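# Load plate from nest N1 onto washer carrier, run wash

## Task

Take the plate from plate nest N1 and put it on the carrier of plate washer WASHER, lying flat in the carrier's pocket between its locators. Well A1, at the plate's cut-off corner, must sit at the engraved corner, which is the left rear corner seen from in front of the washer. Release the plate and press START, the leftmost key on the bottom row of the washer keypad. Wait for the lamp to turn amber and then green. If it turns dark and then red, or the plate proves not to be seated, reseat the plate and press START again. The plate has to stay on the carrier on its own, not held there by the robot. Finish with the gripper open and moved away.

## Robot and tools

Robot: one six-joint arm (URDF name big_yam) with a two-finger parallel gripper and a wrist camera, cam_wrist (504x504). Every motion argument is a single row for this one arm; there is no per-arm list.

Frames. Results report poses in the scene frame: origin on the table top under the arm base, +z up, +y to the left when looking along +x. The base may be tilted against the table. The gripper has its own axes: fingers point along its +z, and they open and close along its y. end_effector_position is the point between the finger pads, roughly 1 cm short of the fingertips. Reported positions can be somewhat wrong, more so at long reach.

The row. Seven numbers, each in [-1, 1]: dx, dy, dz, rx, ry, rz, opening. dx, dy, dz are a position offset in the gripper's own axes; 1.0 equals 0.6 m. rx, ry, rz form one rotation vector offset, also in gripper axes; 1.0 equals 180 degrees. These six are offsets from the gripper's measured pose, not poses. opening is absolute: +1 is fully open (0.094 m), -1 is closed.

execute_actions(actions): actions is a list of actions; each action is a table of at most 15 rows, one row per control step of 1/30 s, so one action lasts 0.5 s; a short table repeats its final row to fill the 15 steps. Every row in an action is an offset from the measured pose at that action's start (for a call's first action, the pose in the latest result), not from the row before. Per step the command is clipped to 70 mm and 16 degrees from the measured pose, so a big offset may take several actions; after an action the arm only continues to the last clipped pose. An empty list just returns state and images.

move(target, speed, blocking): target is one row as above, offset from the pose in the latest result that shows one. The gripper follows a straight path there, turning the short way. speed is in m/s, 0.002 to 0.5, default 0.25 (turning up to twice that in rad/s). Paths run 0.5 to 10 s; longer ones stop early. The path does not slow for obstacles, and the hand can lag, stray or overshoot speed, especially with the arm near straight. Opening is applied at the start. Contact force grows with speed and with how far the target lies beyond the contact. blocking=false returns after 0.5 s while motion continues; then use wait(0) or stop before any new motion. The result adds a "move:" line: ending (done = resting near target; off_target, moving, held = last step blocked by a check, fault), the limits that acted (paced = command clipped; held = some steps blocked, after which the arm may speed up a lot), and distance to target.

wait(seconds): 0 to 10; the arm keeps its last command; returns early if a running move ends. stop(): brakes a running move (needs room; fingers keep moving). zoom_image(camera="cam_wrist", region=[x0,y0,x1,y1]): pixel box of the latest image, origin top-left, at most 504x504. read_manual(section="licences"): licence texts only. finished_scene(scene): ends the current scene, given by its number; irreversible, so only call it once the plate sits seated and the wash cycle has gone green.

Results. State line: end_effector_position (m) and end_effector_quat_wxyz. Joint positions and Joint velocities list waist, shoulder, elbow, wrist pitch, wrist yaw, wrist roll (rad, rad/s), then the finger-pad gap (m, m/s). Ranges: waist -2.880 to 2.880, shoulder 0.000 to 3.142, elbow 0.000 to 3.019, wrist pitch -1.693 to 1.571, wrist yaw -1.571 to 1.571, wrist roll -2.094 to 2.094. grip_measured is the finger opening on the command scale (may be off by about 1 mm all scene). "Hand target" is the pose the controller is currently driving to. "pose unreachable" means the clearance check (which counts the base mount as arm) altered or blocked the command. Action results list step positions; HELD marks steps partly held back. Joint torques are total drive outputs, noisy and offset, nonzero in free air. Camera calibration lines give K, distortion and T_world_to_cam; the wrist camera pose follows the joint readings.

Practical notes. Moves tend to finish a centimetre or more low; zero-offset rows can let the arm droop further, so re-aim upward to hold height. Moves of a few mm may not register. Offsets count from the measured pose, so repeating a small push into something rigid does not press harder, but into something yielding it does. To grip, command about 0.03 below grip_measured (less for a lighter hold); pads can spike in force at first touch and thin parts get less force. Holding loads heats motors: MOTOR HOT appears from 85 °C and at 100 °C an OVER-TEMPERATURE FAULT drops the arm. FAULT lines can halt moves. Objects may get a brief tug or push. The bottle stand behind the washer is loose: avoid hitting it. Never drop the plate, slam, push hard, or knock anything off the table. The washer has no plate sensor, so check the seating with the camera yourself.

Each tool is called as name(argument=value, ...), one argument or row to a line, values as JSON.

## Session

execute_actions(
  actions=[],
)

Scene clock: 0.00 s.
end_effector_position=(+0.5857, -0.2676, +0.3268) grip_measured=+1.000 end_effector_quat_wxyz=(+0.078, +0.326, +0.942, +0.008)
Joint positions: [ 0.286  1.811  1.984 -1.662  0.798  0.718  0.094]
Joint velocities: [-0.015 -0.015 -0.022 -0.007 -0.139 -0.066  0.   ]
Joint torques (N m, as the arm reports them, + toward a larger angle): no reading
Motor temperatures (°C, as the motors report them): [26 27 26 24 23 27]
Hand target: +0.588, -0.272, +0.331; +0.082, +0.332, +0.940, +0.011

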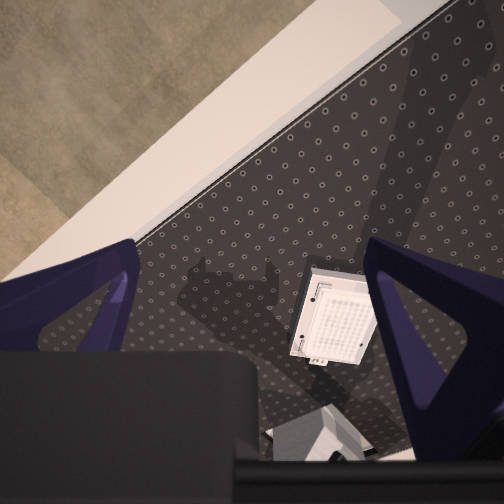

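move(
  target=[0.05, 0, -0.15, 0, 0, 0.28, 1],
  speed=0.4,
)

Scene clock: 43.23 s.
end_effector_position=(+0.5553, -0.2441, +0.4087) grip_measured=+1.000 end_effector_quat_wxyz=(+0.114, +0.687, +0.712, +0.093)
Joint positions: [ 0.431  1.706  1.948 -1.675  0.817  1.652  0.094]
Joint velocities: [ 0.005 -0.005  0.017 -0.007  0.051 -0.007  0.   ]
Joint torques (N m, as the arm reports them, + toward a larger angle): [ 8.42 -8.19  5.81  0.47  0.16  0.22]
Motor temperatures (°C, as the motors report them): [28 29 29 24 23 27]
Hand target: +0.549, -0.245, +0.411; +0.113, +0.688, +0.711, +0.093
Off the commanded pose: 0.007 m, 8 deg.
joint sent to its limit — the command would take joint 4 (wrist pitch) past its lower limit, so that joint was sent only as far as its limit.
move: off_target
camera_calibration (this result's frames):
cam_wrist: T_world_to_cam=[[-0.955659, -0.0345636, -0.292441, 0.642627], [-0.191023, 0.828557, 0.526311, 0.0964448], [0.224113, 0.558836, -0.798421, 0.462392], [0, 0, 0, 1]] pos_world=[0.528927, -0.3161, 0.506354]

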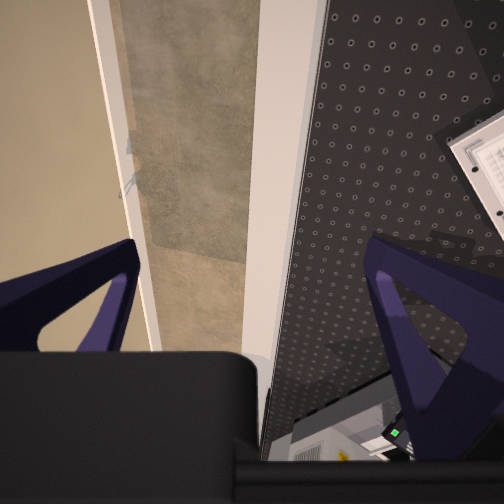

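move(
  target=[0.42, -0.25, -0.05, 0.05, 0.12, 0, 1],
  speed=0.4,
)

Scene clock: 53.00 s.
end_effector_position=(+0.3903, +0.0051, +0.3807) grip_measured=+1.000 end_effector_quat_wxyz=(-0.078, +0.655, +0.736, +0.152)
Joint positions: [ 0.762  1.583  1.39  -1.55   0.394  2.081  0.094]
Joint velocities: [ 0.005  0.005 -0.007 -0.002 -0.022  0.022  0.   ]
Joint torques (N m, as the arm reports them, + toward a larger angle): [ 5.38 -4.39  7.67  1.44  0.06  0.22]
Motor temperatures (°C, as the motors report them): [28 29 28 24 23 27]
Hand target: +0.392, +0.001, +0.382; -0.078, +0.665, +0.725, +0.160
Off the commanded pose: 0.007 m, 2 deg.
move: done
camera_calibration (this result's frames):
cam_wrist: T_world_to_cam=[[-0.988421, -0.0891766, -0.122766, 0.433856], [-0.151735, 0.576977, 0.802542, -0.246001], [-0.00073464, 0.811877, -0.583828, 0.342564], [0, 0, 0, 1]] pos_world=[0.391757, -0.0974926, 0.450687]

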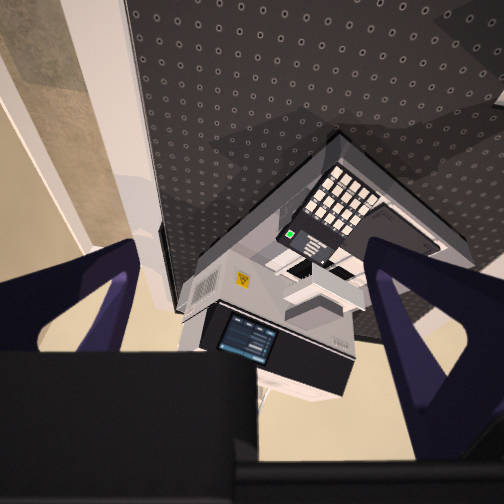

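zoom_image(
  camera="cam_wrist",
  region=[240, 110, 500, 330],
)

Region (240, 110, 500, 330) of cam_wrist's 504x504 image, scaled by 1.938, with more detail than that image has; it fills the top 426 rows of this view, and the rest is white.

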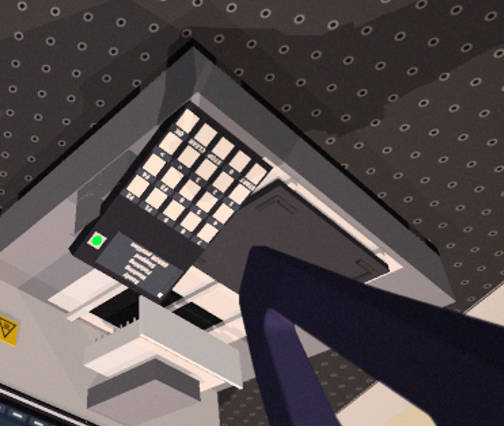

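move(
  target=[0.42, -0.34, 0.237, 0.0843, -0.0738, -0.2985, 1],
  speed=0.35,
)

Scene clock: 109.43 s.
end_effector_position=(+0.1530, +0.2526, +0.2787) grip_measured=+1.000 end_effector_quat_wxyz=(-0.001, +0.248, +0.968, -0.027)
Joint positions: [ 1.369  2.083  1.199 -1.461  0.238  1.836  0.094]
Joint velocities: [-0.015 -0.005 -0.007 -0.002  0.037 -0.066  0.   ]
Joint torques (N m, as the arm reports them, + toward a larger angle): [ 1.48 -8.35 12.81  0.58  0.16  0.07]
Motor temperatures (°C, as the motors report them): [27 28 29 24 23 27]
Hand target: +0.164, +0.265, +0.295; -0.004, +0.252, +0.968, -0.001
Off the commanded pose: 0.032 m, 3 deg.
move: off_target
camera_calibration (this result's frames):
cam_wrist: T_world_to_cam=[[-0.484096, -0.873676, 0.048396, 0.282053], [-0.705062, 0.422229, 0.569746, -0.154349], [-0.518208, 0.24169, -0.820394, 0.371017], [0, 0, 0, 1]] pos_world=[0.219979, 0.221922, 0.378669]

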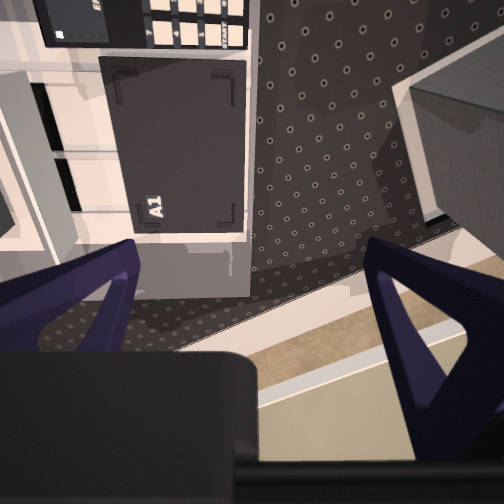

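zoom_image(
  camera="cam_wrist",
  region=[20, 0, 280, 260],
)

Region (20, 0, 280, 260) of cam_wrist's 504x504 image, scaled by 1.938, with more detail than that image has.

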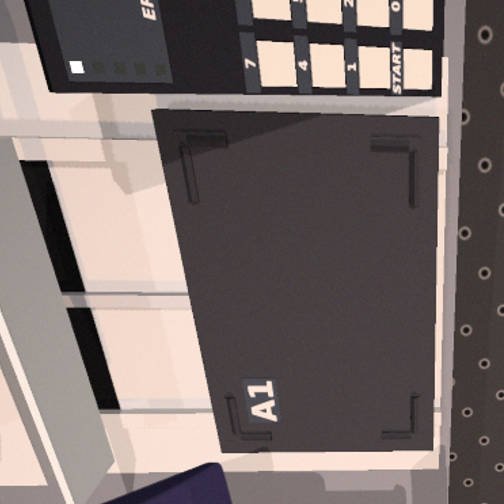

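zoom_image(
  camera="cam_wrist",
  region=[95, 40, 255, 120],
)

zoom_image(
  camera="cam_wrist",
  region=[115, 170, 255, 250],
)

Region (95, 40, 255, 120) of cam_wrist's 504x504 image, scaled by 3.150, with more detail than that image has.

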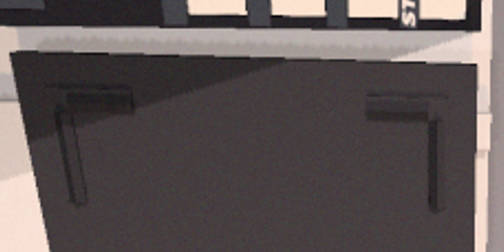

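Region (115, 170, 255, 250) of cam_wrist's 504x504 image, scaled by 3.600, with more detail than that image has; it fills the top 288 rows of this view, and the rest is white.

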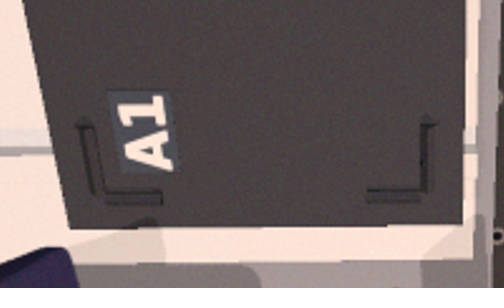

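move(
  target=[-0.627, -0.54, 0.07, -0.015, 0.006, 0.094, 1],
  speed=0.4,
)

Scene clock: 149.73 s.
end_effector_position=(+0.3259, -0.2088, +0.2571) grip_measured=+1.000 end_effector_quat_wxyz=(-0.006, +0.383, +0.924, -0.008)
Joint positions: [ 0.366  1.261  1.117 -1.648  0.736  1.107  0.094]
Joint velocities: [-0.005 -0.005 -0.007 -0.012  0.022  0.022  0.   ]
Joint torques (N m, as the arm reports them, + toward a larger angle): [ 4.12 -2.03  9.56  0.9   0.09  0.12]
Motor temperatures (°C, as the motors report them): [27 29 34 24 23 27]
Hand target: +0.335, -0.213, +0.266; +0.006, +0.390, +0.921, +0.003
Off the commanded pose: 0.005 m, 1 deg.
move: done
camera_calibration (this result's frames):
cam_wrist: T_world_to_cam=[[-0.711239, -0.702771, 0.0158739, 0.0818418], [-0.563956, 0.583941, 0.583924, 0.158866], [-0.419634, 0.406357, -0.811653, 0.554374], [0, 0, 0, 1]] pos_world=[0.380437, -0.260526, 0.355895]

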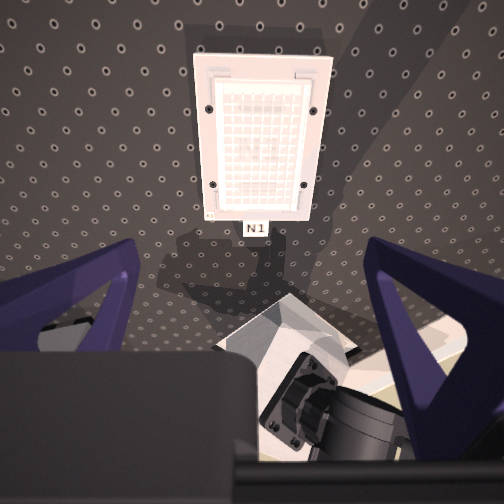

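zoom_image(
  camera="cam_wrist",
  region=[170, 45, 360, 240],
)

Region (170, 45, 360, 240) of cam_wrist's 504x504 image, scaled by 2.585, with more detail than that image has; it fills the left 491 columns of this view, and the rest is white.

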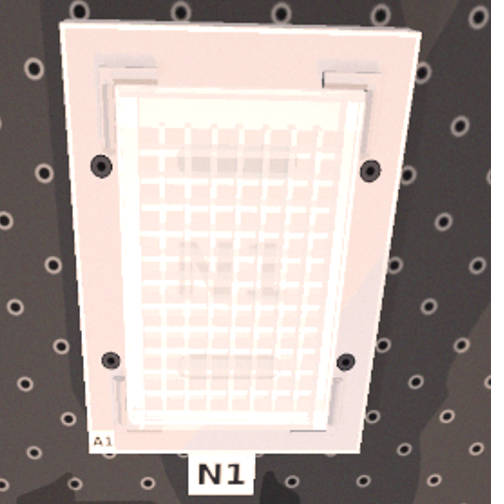

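zoom_image(
  camera="cam_wrist",
  region=[200, 175, 320, 225],
)

zoom_image(
  camera="cam_wrist",
  region=[200, 60, 330, 115],
)

Region (200, 175, 320, 225) of cam_wrist's 504x504 image, scaled by 4.200, with more detail than that image has; it fills the top 210 rows of this view, and the rest is white.

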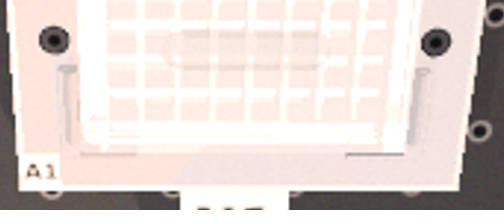

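Region (200, 60, 330, 115) of cam_wrist's 504x504 image, scaled by 3.877, with more detail than that image has; it fills the top 213 rows of this view, and the rest is white.

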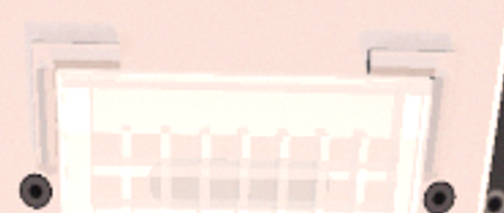

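move(
  target=[0.051, -0.0135, 0.255, -0.005, 0, 0.006, 1],
  speed=0.25,
)

Scene clock: 190.23 s.
end_effector_position=(+0.2973, -0.1961, +0.1032) grip_measured=+1.000 end_effector_quat_wxyz=(-0.005, +0.390, +0.921, -0.004)
Joint positions: [ 0.065  1.207  0.745 -1.042  0.752  0.707  0.094]
Joint velocities: [ 0.005 -0.005 -0.007 -0.017 -0.095  0.066  0.   ]
Joint torques (N m, as the arm reports them, + toward a larger angle): [ 2.98 -5.05  5.53  0.9   0.06  0.09]
Motor temperatures (°C, as the motors report them): [27 28 32 24 23 27]
Hand target: +0.297, -0.198, +0.104; +0.001, +0.392, +0.920, -0.001
Off the commanded pose: 0.003 m, 0 deg.
move: done
camera_calibration (this result's frames):
cam_wrist: T_world_to_cam=[[-0.72143, -0.69245, 0.00716643, 0.078833], [-0.558388, 0.587816, 0.585384, 0.224143], [-0.409562, 0.418312, -0.810724, 0.411558], [0, 0, 0, 1]] pos_world=[0.35059, -0.249327, 0.201885]

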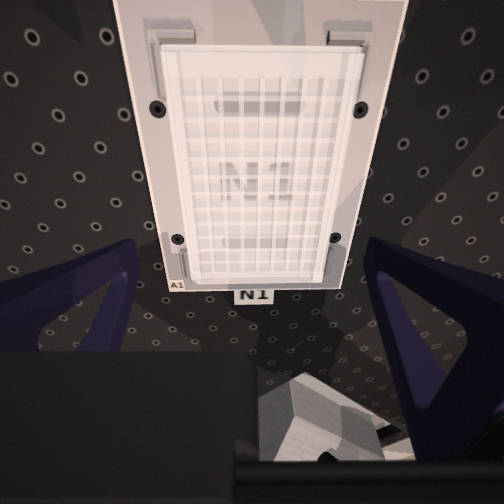

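zoom_image(
  camera="cam_wrist",
  region=[120, 200, 400, 310],
)

zoom_image(
  camera="cam_wrist",
  region=[120, 10, 400, 130],
)

Region (120, 200, 400, 310) of cam_wrist's 504x504 image, scaled by 1.800, with more detail than that image has; it fills the top 198 rows of this view, and the rest is white.

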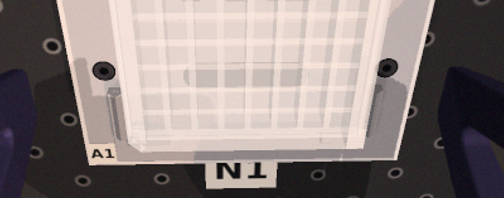

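Region (120, 10, 400, 130) of cam_wrist's 504x504 image, scaled by 1.800, with more detail than that image has; it fills the top 216 rows of this view, and the rest is white.

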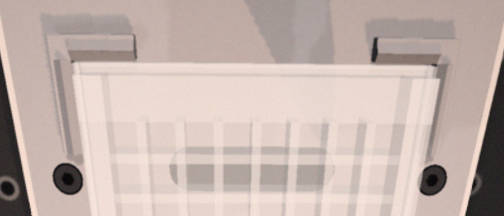

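move(
  target=[-0.007, -0.007, 0.053, 0, 0, 0.003, 1],
  speed=0.08,
)

Scene clock: 203.37 s.
end_effector_position=(+0.2997, -0.2072, +0.0791) grip_measured=+1.000 end_effector_quat_wxyz=(+0.004, +0.403, +0.915, -0.003)
Joint positions: [-0.015  1.209  0.714 -0.909  0.746  0.609  0.094]
Joint velocities: [-0.015  0.005  0.017 -0.012 -0.037 -0.051  0.   ]
Joint torques (N m, as the arm reports them, + toward a larger angle): [ 2.31 -2.74  4.9   0.92  0.06  0.08]
Motor temperatures (°C, as the motors report them): [27 28 30 24 23 27]
Hand target: +0.297, -0.203, +0.072; -0.004, +0.395, +0.919, -0.004
Off the commanded pose: 0.010 m, 1 deg.
move: done
camera_calibration (this result's frames):
cam_wrist: T_world_to_cam=[[-0.739981, -0.672625, -0.00198331, 0.0833456], [-0.552536, 0.606179, 0.572059, 0.249198], [-0.383579, 0.424408, -0.82021, 0.391885], [0, 0, 0, 1]] pos_world=[0.349684, -0.261318, 0.179038]

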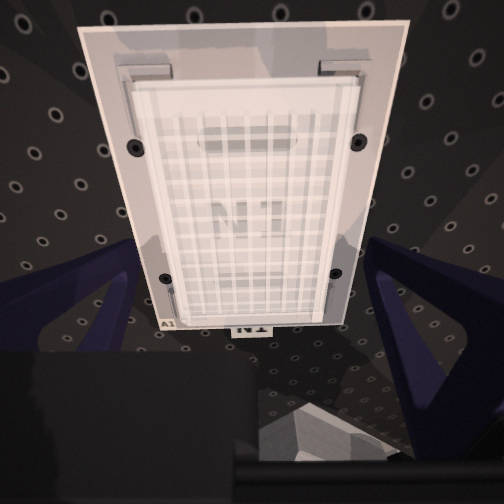

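move(
  target=[0.010, 0.0025, 0.025, 0, 0, -0.004, 1],
  speed=0.05,
)

Scene clock: 209.73 s.
end_effector_position=(+0.2996, -0.2052, +0.0714) grip_measured=+1.000 end_effector_quat_wxyz=(+0.012, +0.402, +0.915, -0.002)
Joint positions: [-0.027  1.209  0.69  -0.852  0.744  0.577  0.094]
Joint velocities: [-0.015 -0.005  0.007  0.007  0.081 -0.007  0.   ]
Joint torques (N m, as the arm reports them, + toward a larger angle): [ 2.39 -3.01  4.89  0.79  0.06  0.1 ]
Motor temperatures (°C, as the motors report them): [27 28 30 24 23 27]
Hand target: +0.296, -0.202, +0.064; +0.004, +0.397, +0.918, -0.003
Off the commanded pose: 0.009 m, 1 deg.
move: done
camera_calibration (this result's frames):
cam_wrist: T_world_to_cam=[[-0.73933, -0.673261, -0.0105452, 0.0849584], [-0.561893, 0.608252, 0.56063, 0.256422], [-0.371036, 0.420416, -0.827999, 0.380689], [0, 0, 0, 1]] pos_world=[0.348143, -0.258818, 0.172348]

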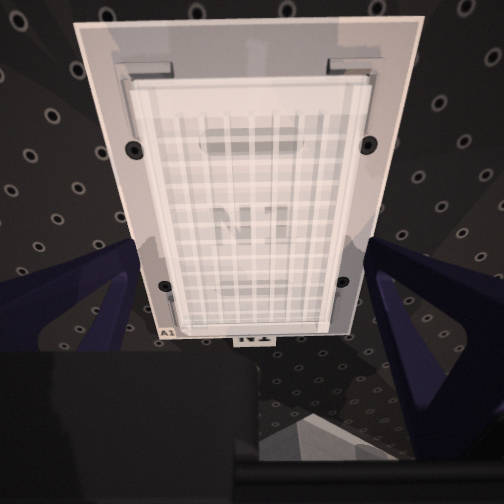

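move(
  target=[0.0075, 0, 0.030, 0.002, 0.0075, -0.0045, 1],
  speed=0.05,
)

Scene clock: 217.27 s.
end_effector_position=(+0.2999, -0.2059, +0.0609) grip_measured=+1.000 end_effector_quat_wxyz=(+0.009, +0.401, +0.916, +0.001)
Joint positions: [-0.055  1.225  0.682 -0.813  0.732  0.544  0.094]
Joint velocities: [ 0.005 -0.005 -0.002 -0.002  0.007 -0.022  0.   ]
Joint torques (N m, as the arm reports them, + toward a larger angle): [ 2.41 -3.07  4.6   1.    0.06  0.09]
Motor temperatures (°C, as the motors report them): [27 28 30 24 23 27]
Hand target: +0.297, -0.202, +0.053; +0.000, +0.396, +0.918, +0.000
Off the commanded pose: 0.009 m, 1 deg.
move: done
camera_calibration (this result's frames):
cam_wrist: T_world_to_cam=[[-0.738051, -0.674629, -0.0125124, 0.0840111], [-0.560511, 0.60267, 0.567994, 0.260852], [-0.375644, 0.426222, -0.822938, 0.374625], [0, 0, 0, 1]] pos_world=[0.348941, -0.260205, 0.161182]

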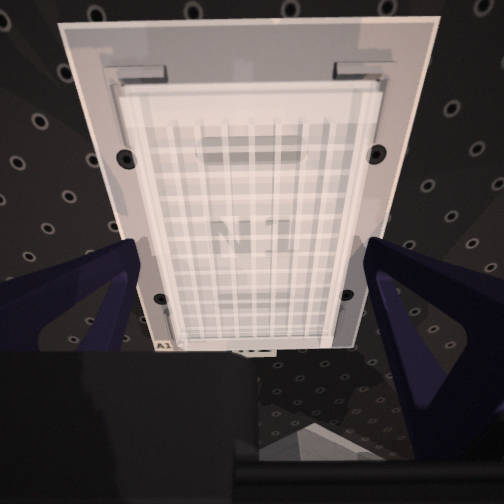

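zoom_image(
  camera="cam_wrist",
  region=[90, 50, 410, 290],
)

Region (90, 50, 410, 290) of cam_wrist's 504x504 image, scaled by 1.575, with more detail than that image has; it fills the top 378 rows of this view, and the rest is white.

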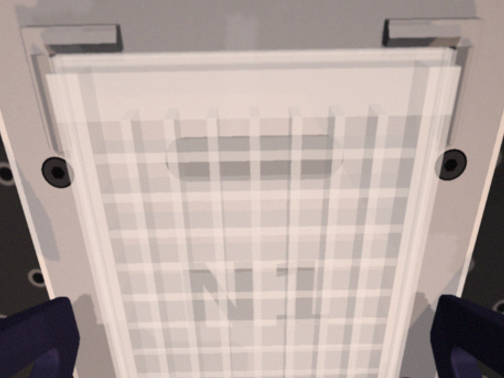

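move(
  target=[0.016, 0.001, 0.024, 0.005, 0.010, -0.008, 1],
  speed=0.03,
)

Scene clock: 245.83 s.
end_effector_position=(+0.2975, -0.2022, +0.0545) grip_measured=+1.000 end_effector_quat_wxyz=(+0.000, +0.395, +0.919, +0.001)
Joint positions: [-0.063  1.242  0.677 -0.806  0.728  0.535  0.094]
Joint velocities: [-0.024 -0.005 -0.012 -0.007 -0.007  0.007  0.   ]
Joint torques (N m, as the arm reports them, + toward a larger angle): [ 2.42 -3.15  4.39  0.98  0.05  0.1 ]
Motor temperatures (°C, as the motors report them): [27 28 29 24 23 27]
Hand target: +0.294, -0.199, +0.047; -0.009, +0.390, +0.921, +0.000
Off the commanded pose: 0.010 m, 1 deg.
move: done
camera_calibration (this result's frames):
cam_wrist: T_world_to_cam=[[-0.728735, -0.684772, -0.00568038, 0.0794505], [-0.559985, 0.591121, 0.580511, 0.257775], [-0.39416, 0.426219, -0.814233, 0.371916], [0, 0, 0, 1]] pos_world=[0.348842, -0.256488, 0.153636]

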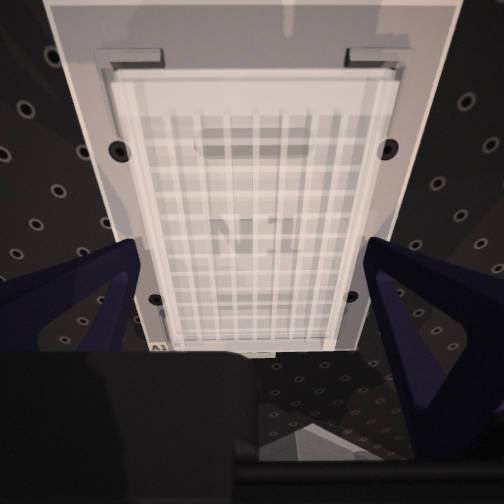

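zoom_image(
  camera="cam_wrist",
  region=[90, 40, 420, 320],
)

Region (90, 40, 420, 320) of cam_wrist's 504x504 image, scaled by 1.527, with more detail than that image has; it fills the top 428 rows of this view, and the rest is white.

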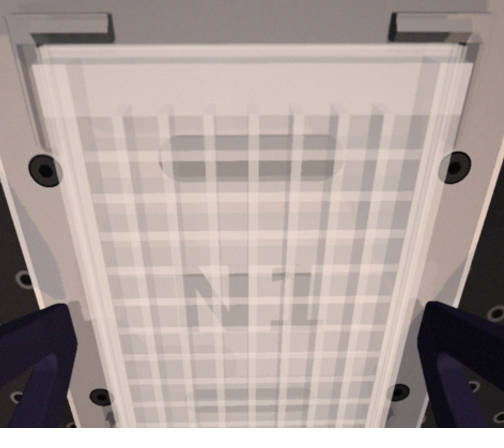

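execute_actions(
  actions=[
    [[0,0,0,0,0,0,0.95],[0,0,0,0,0,0,0.92],[0,0,0,0,0,0,0.89],[0,0,0,0,0,0,0.86],[0,0,0,0,0,0,0.84],[0,0,0,0,0,0,0.82],[0,0,0,0,0,0,0.80],[0,0,0,0,0,0,0.79],[0,0,0,0,0,0,0.78],[0,0,0,0,0,0,0.77],[0,0,0,0,0,0,0.76],[0,0,0,0,0,0,0.75],[0,0,0,0,0,0,0.74],[0,0,0,0,0,0,0.73],[0,0,0,0,0,0,0.72]],
    [[0,0,0,0,0,0,0.71],[0,0,0,0,0,0,0.70]],
  ],
)

Scene clock: 253.27 s.
end_effector_position=(+0.2973, -0.2029, +0.0545) grip_measured=+0.714 end_effector_quat_wxyz=(+0.000, +0.395, +0.919, -0.001)
Joint positions: [-0.063  1.242  0.677 -0.806  0.732  0.534  0.081]
Joint velocities: [-0.005 -0.005  0.002 -0.007 -0.007  0.051  0.001]
Joint torques (N m, as the arm reports them, + toward a larger angle): [ 3.25 -4.65  5.21  0.46  0.12  0.17]
Motor temperatures (°C, as the motors report them): [27 28 29 24 23 27]
Hand target: +0.297, -0.203, +0.054; +0.000, +0.395, +0.919, -0.001
Off the commanded pose: 0.000 m, 0 deg.
Step readings (end_effector_position; steps 1 to 15: 1st action; 16 to 30: 2nd action):
0: (+0.2975, -0.2022, +0.0545)
1: (+0.2975, -0.2022, +0.0545)
2: (+0.2975, -0.2022, +0.0545)
4: (+0.2975, -0.2022, +0.0545)
8: (+0.2975, -0.2022, +0.0545)
15: (+0.2973, -0.2029, +0.0545)
16: (+0.2973, -0.2029, +0.0545)
17: (+0.2973, -0.2029, +0.0545)
19: (+0.2973, -0.2029, +0.0545)
23: (+0.2973, -0.2029, +0.0545)
30: end_effector_position above
camera_calibration (this result's frames):
cam_wrist: T_world_to_cam=[[-0.72848, -0.685064, -0.00207867, 0.0785004], [-0.559543, 0.593249, 0.578764, 0.25847], [-0.395257, 0.422781, -0.815493, 0.37183], [0, 0, 0, 1]] pos_world=[0.348779, -0.256762, 0.153795]

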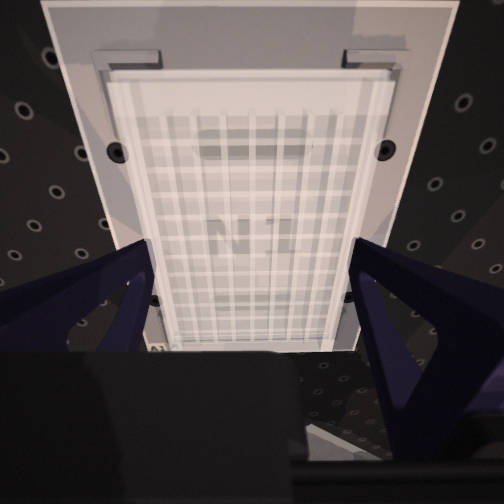

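move(
  target=[0, 0, -0.2, 0, 0, 0, 0.68],
  speed=0.12,
)

Scene clock: 258.17 s.
end_effector_position=(+0.2854, -0.1903, +0.1601) grip_measured=+0.698 end_effector_quat_wxyz=(-0.019, +0.378, +0.926, -0.008)
Joint positions: [ 0.21   1.176  0.827 -1.331  0.747  0.907  0.08 ]
Joint velocities: [ 0.005 -0.024 -0.002  0.007  0.007 -0.007  0.   ]
Joint torques (N m, as the arm reports them, + toward a larger angle): [ 3.47 -3.3  10.12 -0.13  0.21  0.29]
Motor temperatures (°C, as the motors report them): [27 28 30 24 23 27]
Hand target: +0.297, -0.200, +0.174; -0.003, +0.395, +0.919, -0.000
Off the commanded pose: 0.022 m, 3 deg.
move: off_target
camera_calibration (this result's frames):
cam_wrist: T_world_to_cam=[[-0.702601, -0.711108, 0.0259997, 0.0618373], [-0.556406, 0.571793, 0.60288, 0.174349], [-0.44358, 0.409118, -0.797408, 0.456205], [0, 0, 0, 1]] pos_world=[0.342819, -0.242361, 0.257062]

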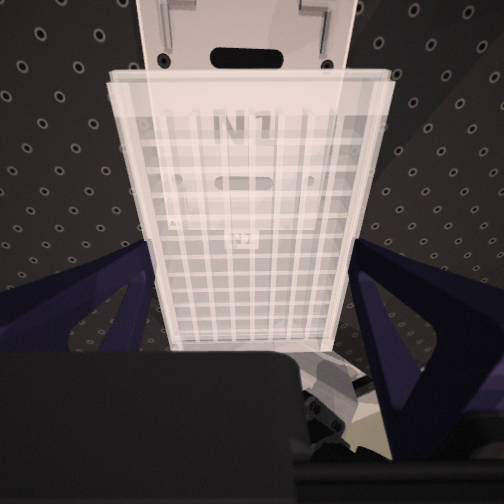

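move(
  target=[0.732, 0.450, -0.058, -0.009, -0.009, -0.077, 0.665],
  speed=0.25,
)

Scene clock: 266.67 s.
end_effector_position=(+0.1421, +0.2924, +0.1815) grip_measured=+0.693 end_effector_quat_wxyz=(-0.008, +0.250, +0.968, -0.017)
Joint positions: [ 1.355  2.241  1.094 -1.177  0.234  1.826  0.08 ]
Joint velocities: [-0.024 -0.005 -0.032 -0.007  0.007 -0.007  0.001]
Joint torques (N m, as the arm reports them, + toward a larger angle): [ 1.99 -9.65 12.36  0.27  0.12  0.26]
Motor temperatures (°C, as the motors report them): [27 28 31 24 23 27]
Hand target: +0.150, +0.309, +0.193; -0.009, +0.261, +0.965, -0.001
Off the commanded pose: 0.032 m, 3 deg.
move: off_target
camera_calibration (this result's frames):
cam_wrist: T_world_to_cam=[[-0.488193, -0.872062, 0.0342729, 0.318987], [-0.69771, 0.413577, 0.58494, -0.124742], [-0.524278, 0.261651, -0.810352, 0.269215], [0, 0, 0, 1]] pos_world=[0.209837, 0.259326, 0.280193]

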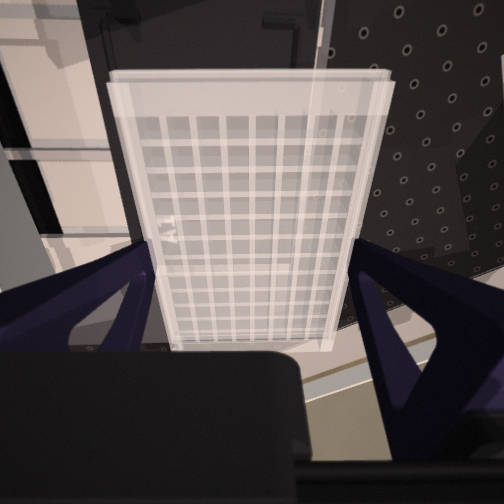

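move(
  target=[-0.0133, 0.070, 0.013, -0.021, -0.002, 0.015, 0.665],
  speed=0.06,
)

Scene clock: 286.27 s.
end_effector_position=(+0.1565, +0.3030, +0.1631) grip_measured=+0.693 end_effector_quat_wxyz=(+0.005, +0.264, +0.965, -0.007)
Joint positions: [ 1.328  2.28   1.094 -1.111  0.278  1.828  0.08 ]
Joint velocities: [-0.015 -0.015 -0.012  0.022  0.007  0.007  0.   ]
Joint torques (N m, as the arm reports them, + toward a larger angle): [ 1.99 -9.25 12.55  0.88  0.27  0.17]
Motor temperatures (°C, as the motors report them): [27 29 34 24 23 27]
Hand target: +0.169, +0.324, +0.173; +0.004, +0.273, +0.962, +0.014
Off the commanded pose: 0.027 m, 3 deg.
move: off_target
camera_calibration (this result's frames):
cam_wrist: T_world_to_cam=[[-0.512671, -0.858553, 0.00736775, 0.34001], [-0.704065, 0.425301, 0.568693, -0.108209], [-0.491386, 0.286365, -0.822517, 0.248419], [0, 0, 0, 1]] pos_world=[0.220197, 0.266799, 0.263361]

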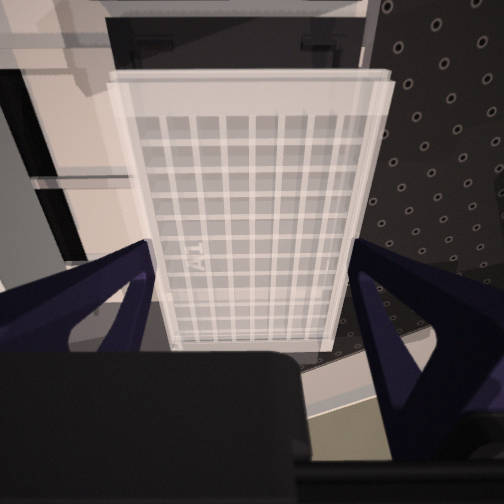

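zoom_image(
  camera="cam_wrist",
  region=[90, 0, 410, 120],
)

Region (90, 0, 410, 120) of cam_wrist's 504x504 image, scaled by 1.575, with more detail than that image has; it fills the top 189 rows of this view, and the rest is white.

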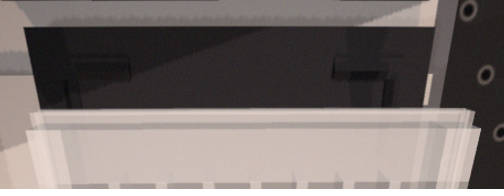

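move(
  target=[-0.0027, 0.012, 0.040, -0.0035, 0.004, 0, 0.665],
  speed=0.04,
)

Scene clock: 307.90 s.
end_effector_position=(+0.1628, +0.3099, +0.1510) grip_measured=+0.693 end_effector_quat_wxyz=(+0.003, +0.268, +0.963, +0.009)
Joint positions: [ 1.308  2.293  1.079 -1.045  0.285  1.812  0.08 ]
Joint velocities: [ 0.005 -0.024 -0.012  0.022  0.022 -0.007  0.001]
Joint torques (N m, as the arm reports them, + toward a larger angle): [ 1.84 -9.01  7.3   0.95  0.28  0.05]
Motor temperatures (°C, as the motors report them): [27 29 35 24 23 27]
Hand target: +0.162, +0.308, +0.139; +0.001, +0.264, +0.965, +0.000
Off the commanded pose: 0.012 m, 1 deg.
move: off_target
camera_calibration (this result's frames):
cam_wrist: T_world_to_cam=[[-0.519927, -0.853902, -0.0229581, 0.353545], [-0.702559, 0.412179, 0.580103, -0.097735], [-0.485888, 0.31774, -0.81422, 0.227687], [0, 0, 0, 1]] pos_world=[0.225784, 0.269832, 0.250201]

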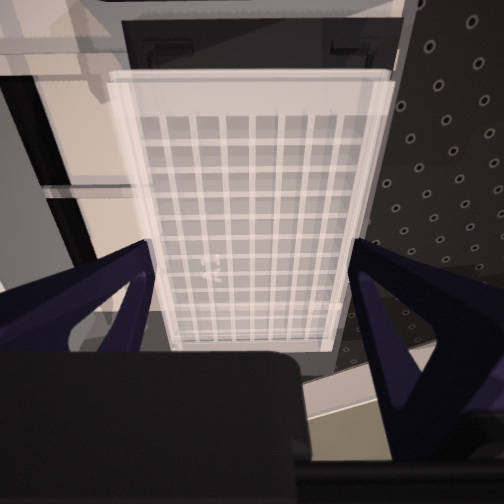

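move(
  target=[0, -0.0085, 0.054, 0.012, 0, -0.0055, 0.665],
  speed=0.03,
)

Scene clock: 312.43 s.
end_effector_position=(+0.1619, +0.3086, +0.1308) grip_measured=+0.693 end_effector_quat_wxyz=(+0.000, +0.264, +0.965, +0.001)
Joint positions: [ 1.294  2.326  1.061 -1.008  0.29   1.796  0.08 ]
Joint velocities: [-0.005  0.005 -0.002 -0.002 -0.051  0.022  0.   ]
Joint torques (N m, as the arm reports them, + toward a larger angle): [ 1.91 -9.23  7.03  0.9   0.27  0.1 ]
Motor temperatures (°C, as the motors report them): [27 29 34 24 23 27]
Hand target: +0.161, +0.305, +0.119; -0.002, +0.260, +0.966, -0.009
Off the commanded pose: 0.013 m, 1 deg.
move: off_target
camera_calibration (this result's frames):
cam_wrist: T_world_to_cam=[[-0.512468, -0.858683, -0.00625493, 0.34963], [-0.701454, 0.414409, 0.579851, -0.0869142], [-0.495317, 0.301543, -0.814698, 0.217825], [0, 0, 0, 1]] pos_world=[0.2261, 0.270556, 0.230046]

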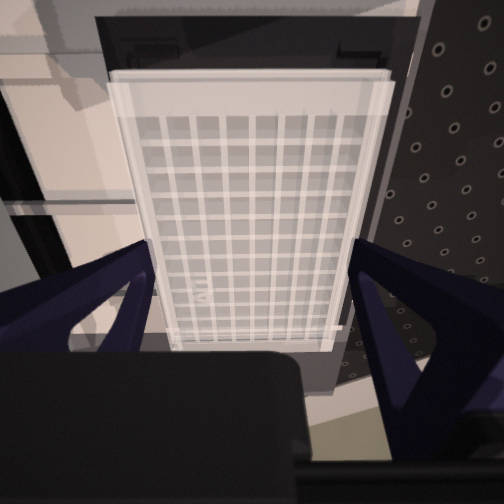

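zoom_image(
  camera="cam_wrist",
  region=[85, 5, 255, 105],
)

zoom_image(
  camera="cam_wrist",
  region=[260, 5, 430, 105],
)

Region (85, 5, 255, 105) of cam_wrist's 504x504 image, scaled by 2.965, with more detail than that image has; it fills the top 296 rows of this view, and the rest is white.

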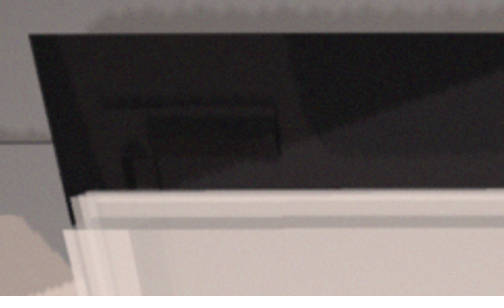

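Region (260, 5, 430, 105) of cam_wrist's 504x504 image, scaled by 2.965, with more detail than that image has; it fills the top 296 rows of this view, and the rest is white.

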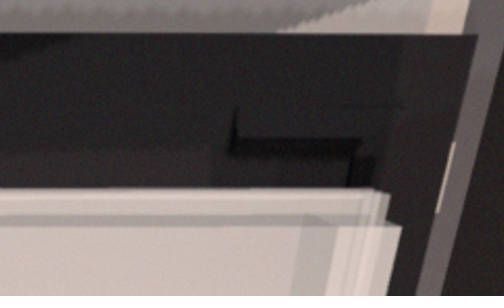

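move(
  target=[-0.002, -0.0095, 0.0355, 0.0062, 0, -0.0028, 0.665],
  speed=0.02,
)

Scene clock: 331.10 s.
end_effector_position=(+0.1617, +0.3061, +0.1223) grip_measured=+0.693 end_effector_quat_wxyz=(+0.001, +0.264, +0.965, +0.002)
Joint positions: [ 1.286  2.33   1.042 -0.98   0.295  1.789  0.08 ]
Joint velocities: [-0.015 -0.005 -0.017 -0.007  0.022  0.022 -0.   ]
Joint torques (N m, as the arm reports them, + toward a larger angle): [ 1.95 -9.12  6.82  0.86  0.27  0.07]
Motor temperatures (°C, as the motors report them): [27 29 32 24 23 27]
Hand target: +0.160, +0.303, +0.110; -0.002, +0.260, +0.966, -0.008
Off the commanded pose: 0.013 m, 1 deg.
move: off_target
camera_calibration (this result's frames):
cam_wrist: T_world_to_cam=[[-0.512404, -0.858702, -0.00853887, 0.347573], [-0.701923, 0.413081, 0.580231, -0.0806226], [-0.494719, 0.303306, -0.814407, 0.210878], [0, 0, 0, 1]] pos_world=[0.225832, 0.267805, 0.221488]

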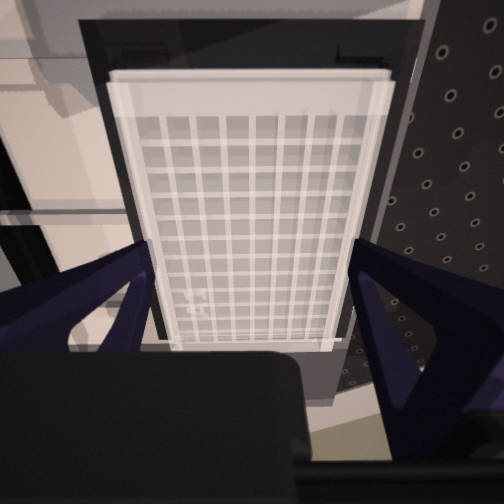

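zoom_image(
  camera="cam_wrist",
  region=[70, 5, 250, 105],
)

zoom_image(
  camera="cam_wrist",
  region=[255, 5, 435, 105],
)

zoom_image(
  camera="cam_wrist",
  region=[130, 270, 370, 360],
)

Region (70, 5, 250, 105) of cam_wrist's 504x504 image, scaled by 2.800, with more detail than that image has.

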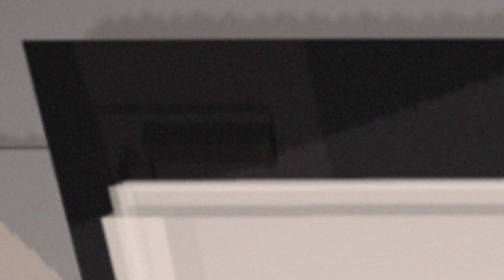

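Region (255, 5, 435, 105) of cam_wrist's 504x504 image, scaled by 2.800, with more detail than that image has.

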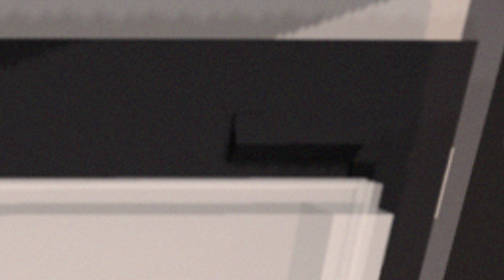

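Region (130, 270, 370, 360) of cam_wrist's 504x504 image, scaled by 2.100, with more detail than that image has; it fills the top 189 rows of this view, and the rest is white.

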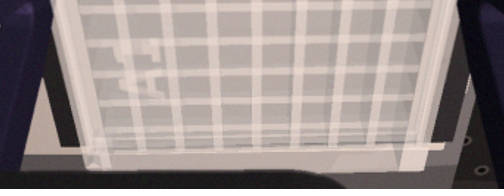

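move(
  target=[0, -0.007, 0.037, 0.0072, 0, -0.0028, 0.665],
  speed=0.015,
)

Scene clock: 342.67 s.
end_effector_position=(+0.1621, +0.3062, +0.1154) grip_measured=+0.693 end_effector_quat_wxyz=(+0.001, +0.263, +0.965, +0.004)
Joint positions: [ 1.28   2.339  1.032 -0.956  0.299  1.783  0.08 ]
Joint velocities: [-0.005 -0.005  0.022 -0.012  0.022 -0.022  0.   ]
Joint torques (N m, as the arm reports them, + toward a larger angle): [ 1.88 -8.71  6.58  1.05  0.27  0.09]
Motor temperatures (°C, as the motors report them): [27 29 32 24 23 27]
Hand target: +0.160, +0.302, +0.100; -0.002, +0.260, +0.966, -0.008
Off the commanded pose: 0.016 m, 2 deg.
move: off_target
camera_calibration (this result's frames):
cam_wrist: T_world_to_cam=[[-0.512097, -0.858839, -0.0123816, 0.348273], [-0.703049, 0.410836, 0.580461, -0.0755707], [-0.493436, 0.305957, -0.814194, 0.20434], [0, 0, 0, 1]] pos_world=[0.226048, 0.267638, 0.214551]

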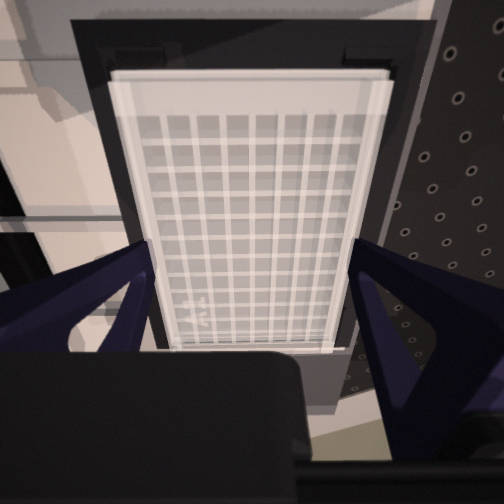

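zoom_image(
  camera="cam_wrist",
  region=[60, 5, 240, 155],
)

zoom_image(
  camera="cam_wrist",
  region=[265, 5, 445, 155],
)

zoom_image(
  camera="cam_wrist",
  region=[130, 270, 370, 360],
)

Region (60, 5, 240, 155) of cam_wrist's 504x504 image, scaled by 2.800, with more detail than that image has.

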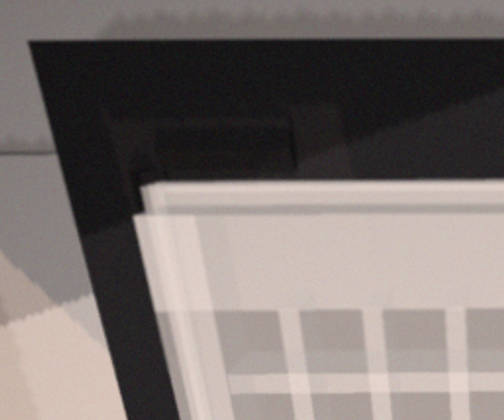

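Region (265, 5, 445, 155) of cam_wrist's 504x504 image, scaled by 2.800, with more detail than that image has.

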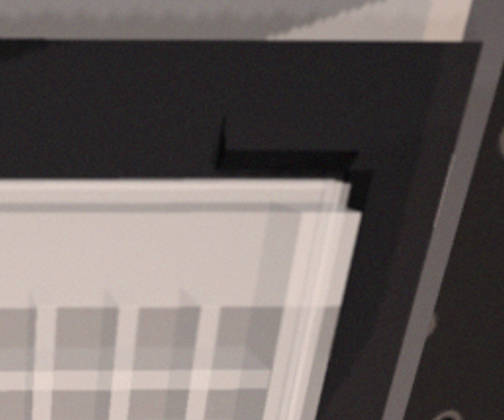

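Region (130, 270, 370, 360) of cam_wrist's 504x504 image, scaled by 2.100, with more detail than that image has; it fills the top 189 rows of this view, and the rest is white.

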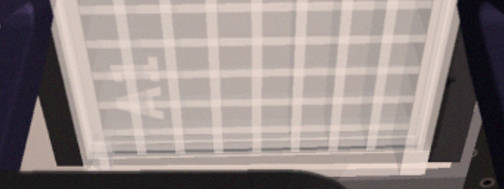

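move(
  target=[-0.002, -0.011, 0.024, 0.0085, 0, -0.002, 0.665],
  speed=0.015,
)

Scene clock: 351.80 s.
end_effector_position=(+0.1618, +0.3058, +0.1150) grip_measured=+0.693 end_effector_quat_wxyz=(+0.001, +0.263, +0.965, +0.004)
Joint positions: [ 1.28   2.339  1.031 -0.956  0.299  1.783  0.08 ]
Joint velocities: [-0.015 -0.005  0.007  0.007 -0.007  0.037 -0.   ]
Joint torques (N m, as the arm reports them, + toward a larger angle): [ 1.9  -9.15  6.08  1.    0.29  0.1 ]
Motor temperatures (°C, as the motors report them): [27 29 32 24 23 27]
Hand target: +0.160, +0.300, +0.101; -0.003, +0.261, +0.965, -0.009
Off the commanded pose: 0.015 m, 2 deg.
move: off_target
camera_calibration (this result's frames):
cam_wrist: T_world_to_cam=[[-0.511812, -0.859023, -0.0113139, 0.347624], [-0.702989, 0.411203, 0.580275, -0.0754663], [-0.493817, 0.304945, -0.814342, 0.204458], [0, 0, 0, 1]] pos_world=[0.225831, 0.2673, 0.214223]

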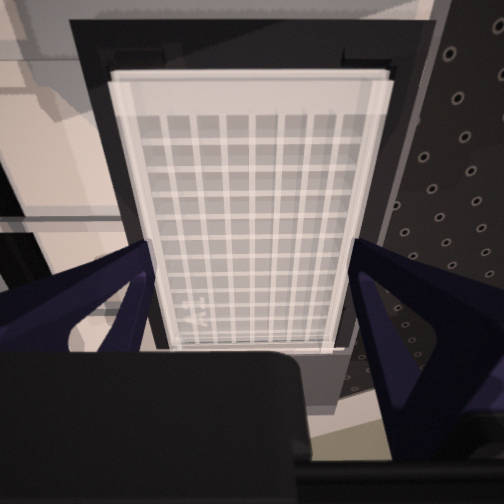

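move(
  target=[-0.005, -0.014, 0.024, 0.010, 0, -0.002, 0.665],
  speed=0.02,
)

Scene clock: 354.80 s.
end_effector_position=(+0.1619, +0.3057, +0.1150) grip_measured=+0.693 end_effector_quat_wxyz=(+0.001, +0.263, +0.965, +0.004)
Joint positions: [ 1.28   2.339  1.031 -0.956  0.299  1.783  0.08 ]
Joint velocities: [-0.024 -0.005  0.002 -0.022 -0.051 -0.095  0.001]
Joint torques (N m, as the arm reports them, + toward a larger angle): [ 1.62 -9.55  5.91  0.77  0.35  0.08]
Motor temperatures (°C, as the motors report them): [27 29 32 24 23 27]
Hand target: +0.160, +0.297, +0.101; -0.003, +0.260, +0.965, -0.011
Off the commanded pose: 0.017 m, 2 deg.
move: off_target
camera_calibration (this result's frames):
cam_wrist: T_world_to_cam=[[-0.512054, -0.85888, -0.0111768, 0.34761], [-0.702723, 0.411401, 0.580456, -0.0754845], [-0.493944, 0.305079, -0.814215, 0.204446], [0, 0, 0, 1]] pos_world=[0.225935, 0.267238, 0.214163]

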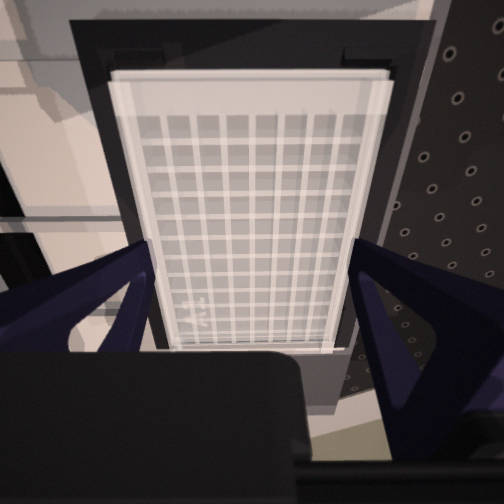

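zoom_image(
  camera="cam_wrist",
  region=[325, 30, 425, 130],
)

zoom_image(
  camera="cam_wrist",
  region=[80, 30, 180, 130],
)

Region (325, 30, 425, 130) of cam_wrist's 504x504 image, scaled by 5.040, with more detail than that image has.

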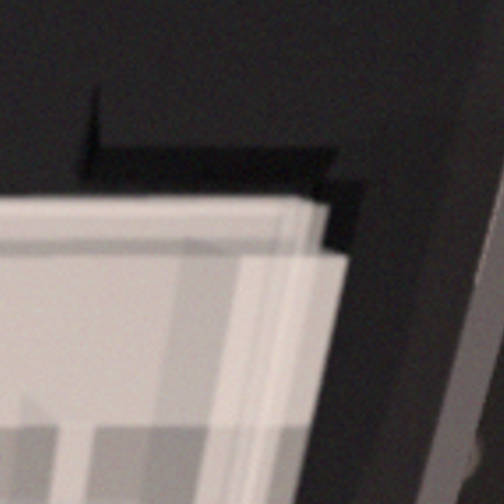

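Region (80, 30, 180, 130) of cam_wrist's 504x504 image, scaled by 5.040, with more detail than that image has.

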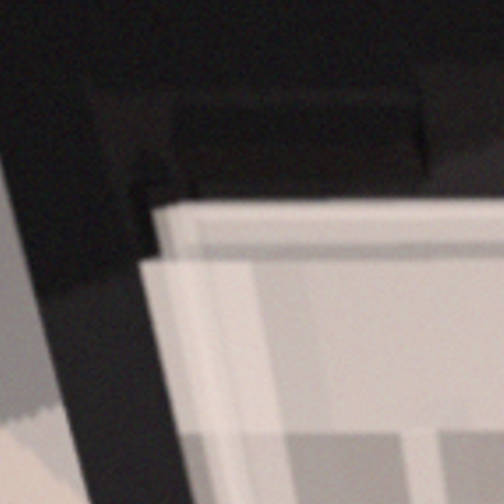

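move(
  target=[-0.005, -0.021, 0.022, 0.0155, 0, -0.002, 0.665],
  speed=0.03,
)

Scene clock: 371.63 s.
end_effector_position=(+0.1619, +0.3052, +0.1149) grip_measured=+0.693 end_effector_quat_wxyz=(+0.000, +0.263, +0.965, +0.003)
Joint positions: [ 1.279  2.339  1.031 -0.958  0.299  1.783  0.08 ]
Joint velocities: [ 0.005 -0.015 -0.002  0.007 -0.037 -0.022  0.   ]
Joint torques (N m, as the arm reports them, + toward a larger angle): [ 1.67 -9.6   6.05 -0.03  0.21  0.14]
Motor temperatures (°C, as the motors report them): [27 30 31 24 23 27]
Hand target: +0.158, +0.293, +0.102; -0.005, +0.261, +0.965, -0.020
Off the commanded pose: 0.018 m, 3 deg.
move: off_target
camera_calibration (this result's frames):
cam_wrist: T_world_to_cam=[[-0.512063, -0.8589, -0.00904111, 0.346927], [-0.701881, 0.412337, 0.580811, -0.0757084], [-0.49513, 0.303758, -0.813989, 0.205081], [0, 0, 0, 1]] pos_world=[0.226052, 0.266898, 0.214042]

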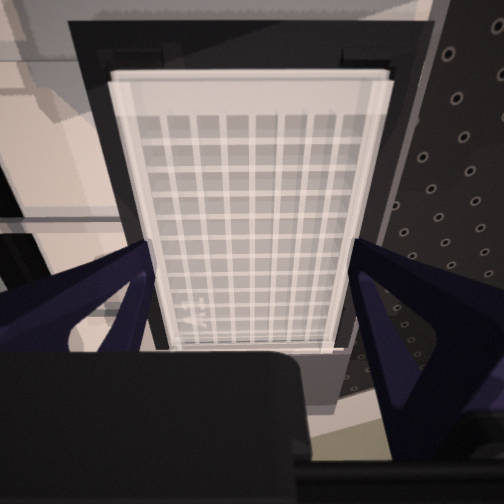

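move(
  target=[-0.011, -0.021, 0.027, 0.0155, 0, -0.002, 0.665],
  speed=0.03,
)

Scene clock: 374.67 s.
end_effector_position=(+0.1625, +0.3048, +0.1144) grip_measured=+0.693 end_effector_quat_wxyz=(-0.002, +0.265, +0.964, +0.003)
Joint positions: [ 1.276  2.339  1.031 -0.958  0.298  1.783  0.08 ]
Joint velocities: [-0.015 -0.005 -0.007  0.002 -0.081 -0.051 -0.001]
Joint torques (N m, as the arm reports them, + toward a larger angle): [ 1.14 -9.54  5.66  0.22  0.49  0.07]
Motor temperatures (°C, as the motors report them): [27 30 31 24 23 27]
Hand target: +0.161, +0.291, +0.099; -0.006, +0.261, +0.965, -0.021
Off the commanded pose: 0.021 m, 3 deg.
move: off_target
camera_calibration (this result's frames):
cam_wrist: T_world_to_cam=[[-0.514153, -0.857667, -0.00734027, 0.346703], [-0.698532, 0.413759, 0.583829, -0.0761785], [-0.497694, 0.305305, -0.811843, 0.204854], [0, 0, 0, 1]] pos_world=[0.227, 0.266332, 0.21333]

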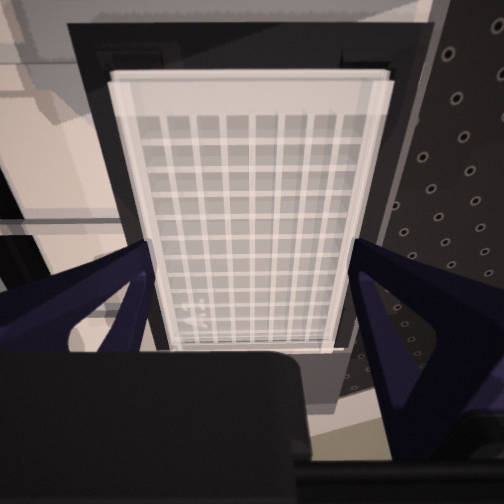

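zoom_image(
  camera="cam_wrist",
  region=[55, 10, 455, 130],
)

zoom_image(
  camera="cam_wrist",
  region=[130, 270, 370, 360],
)

Region (55, 10, 455, 130) of cam_wrist's 504x504 image, scaled by 1.260, with more detail than that image has; it fills the top 151 rows of this view, and the rest is white.

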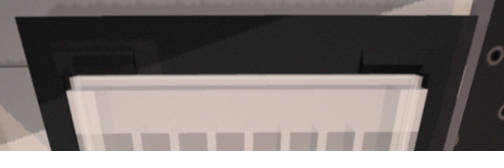

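Region (130, 270, 370, 360) of cam_wrist's 504x504 image, scaled by 2.100, with more detail than that image has; it fills the top 189 rows of this view, and the rest is white.

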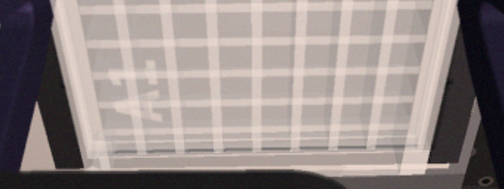

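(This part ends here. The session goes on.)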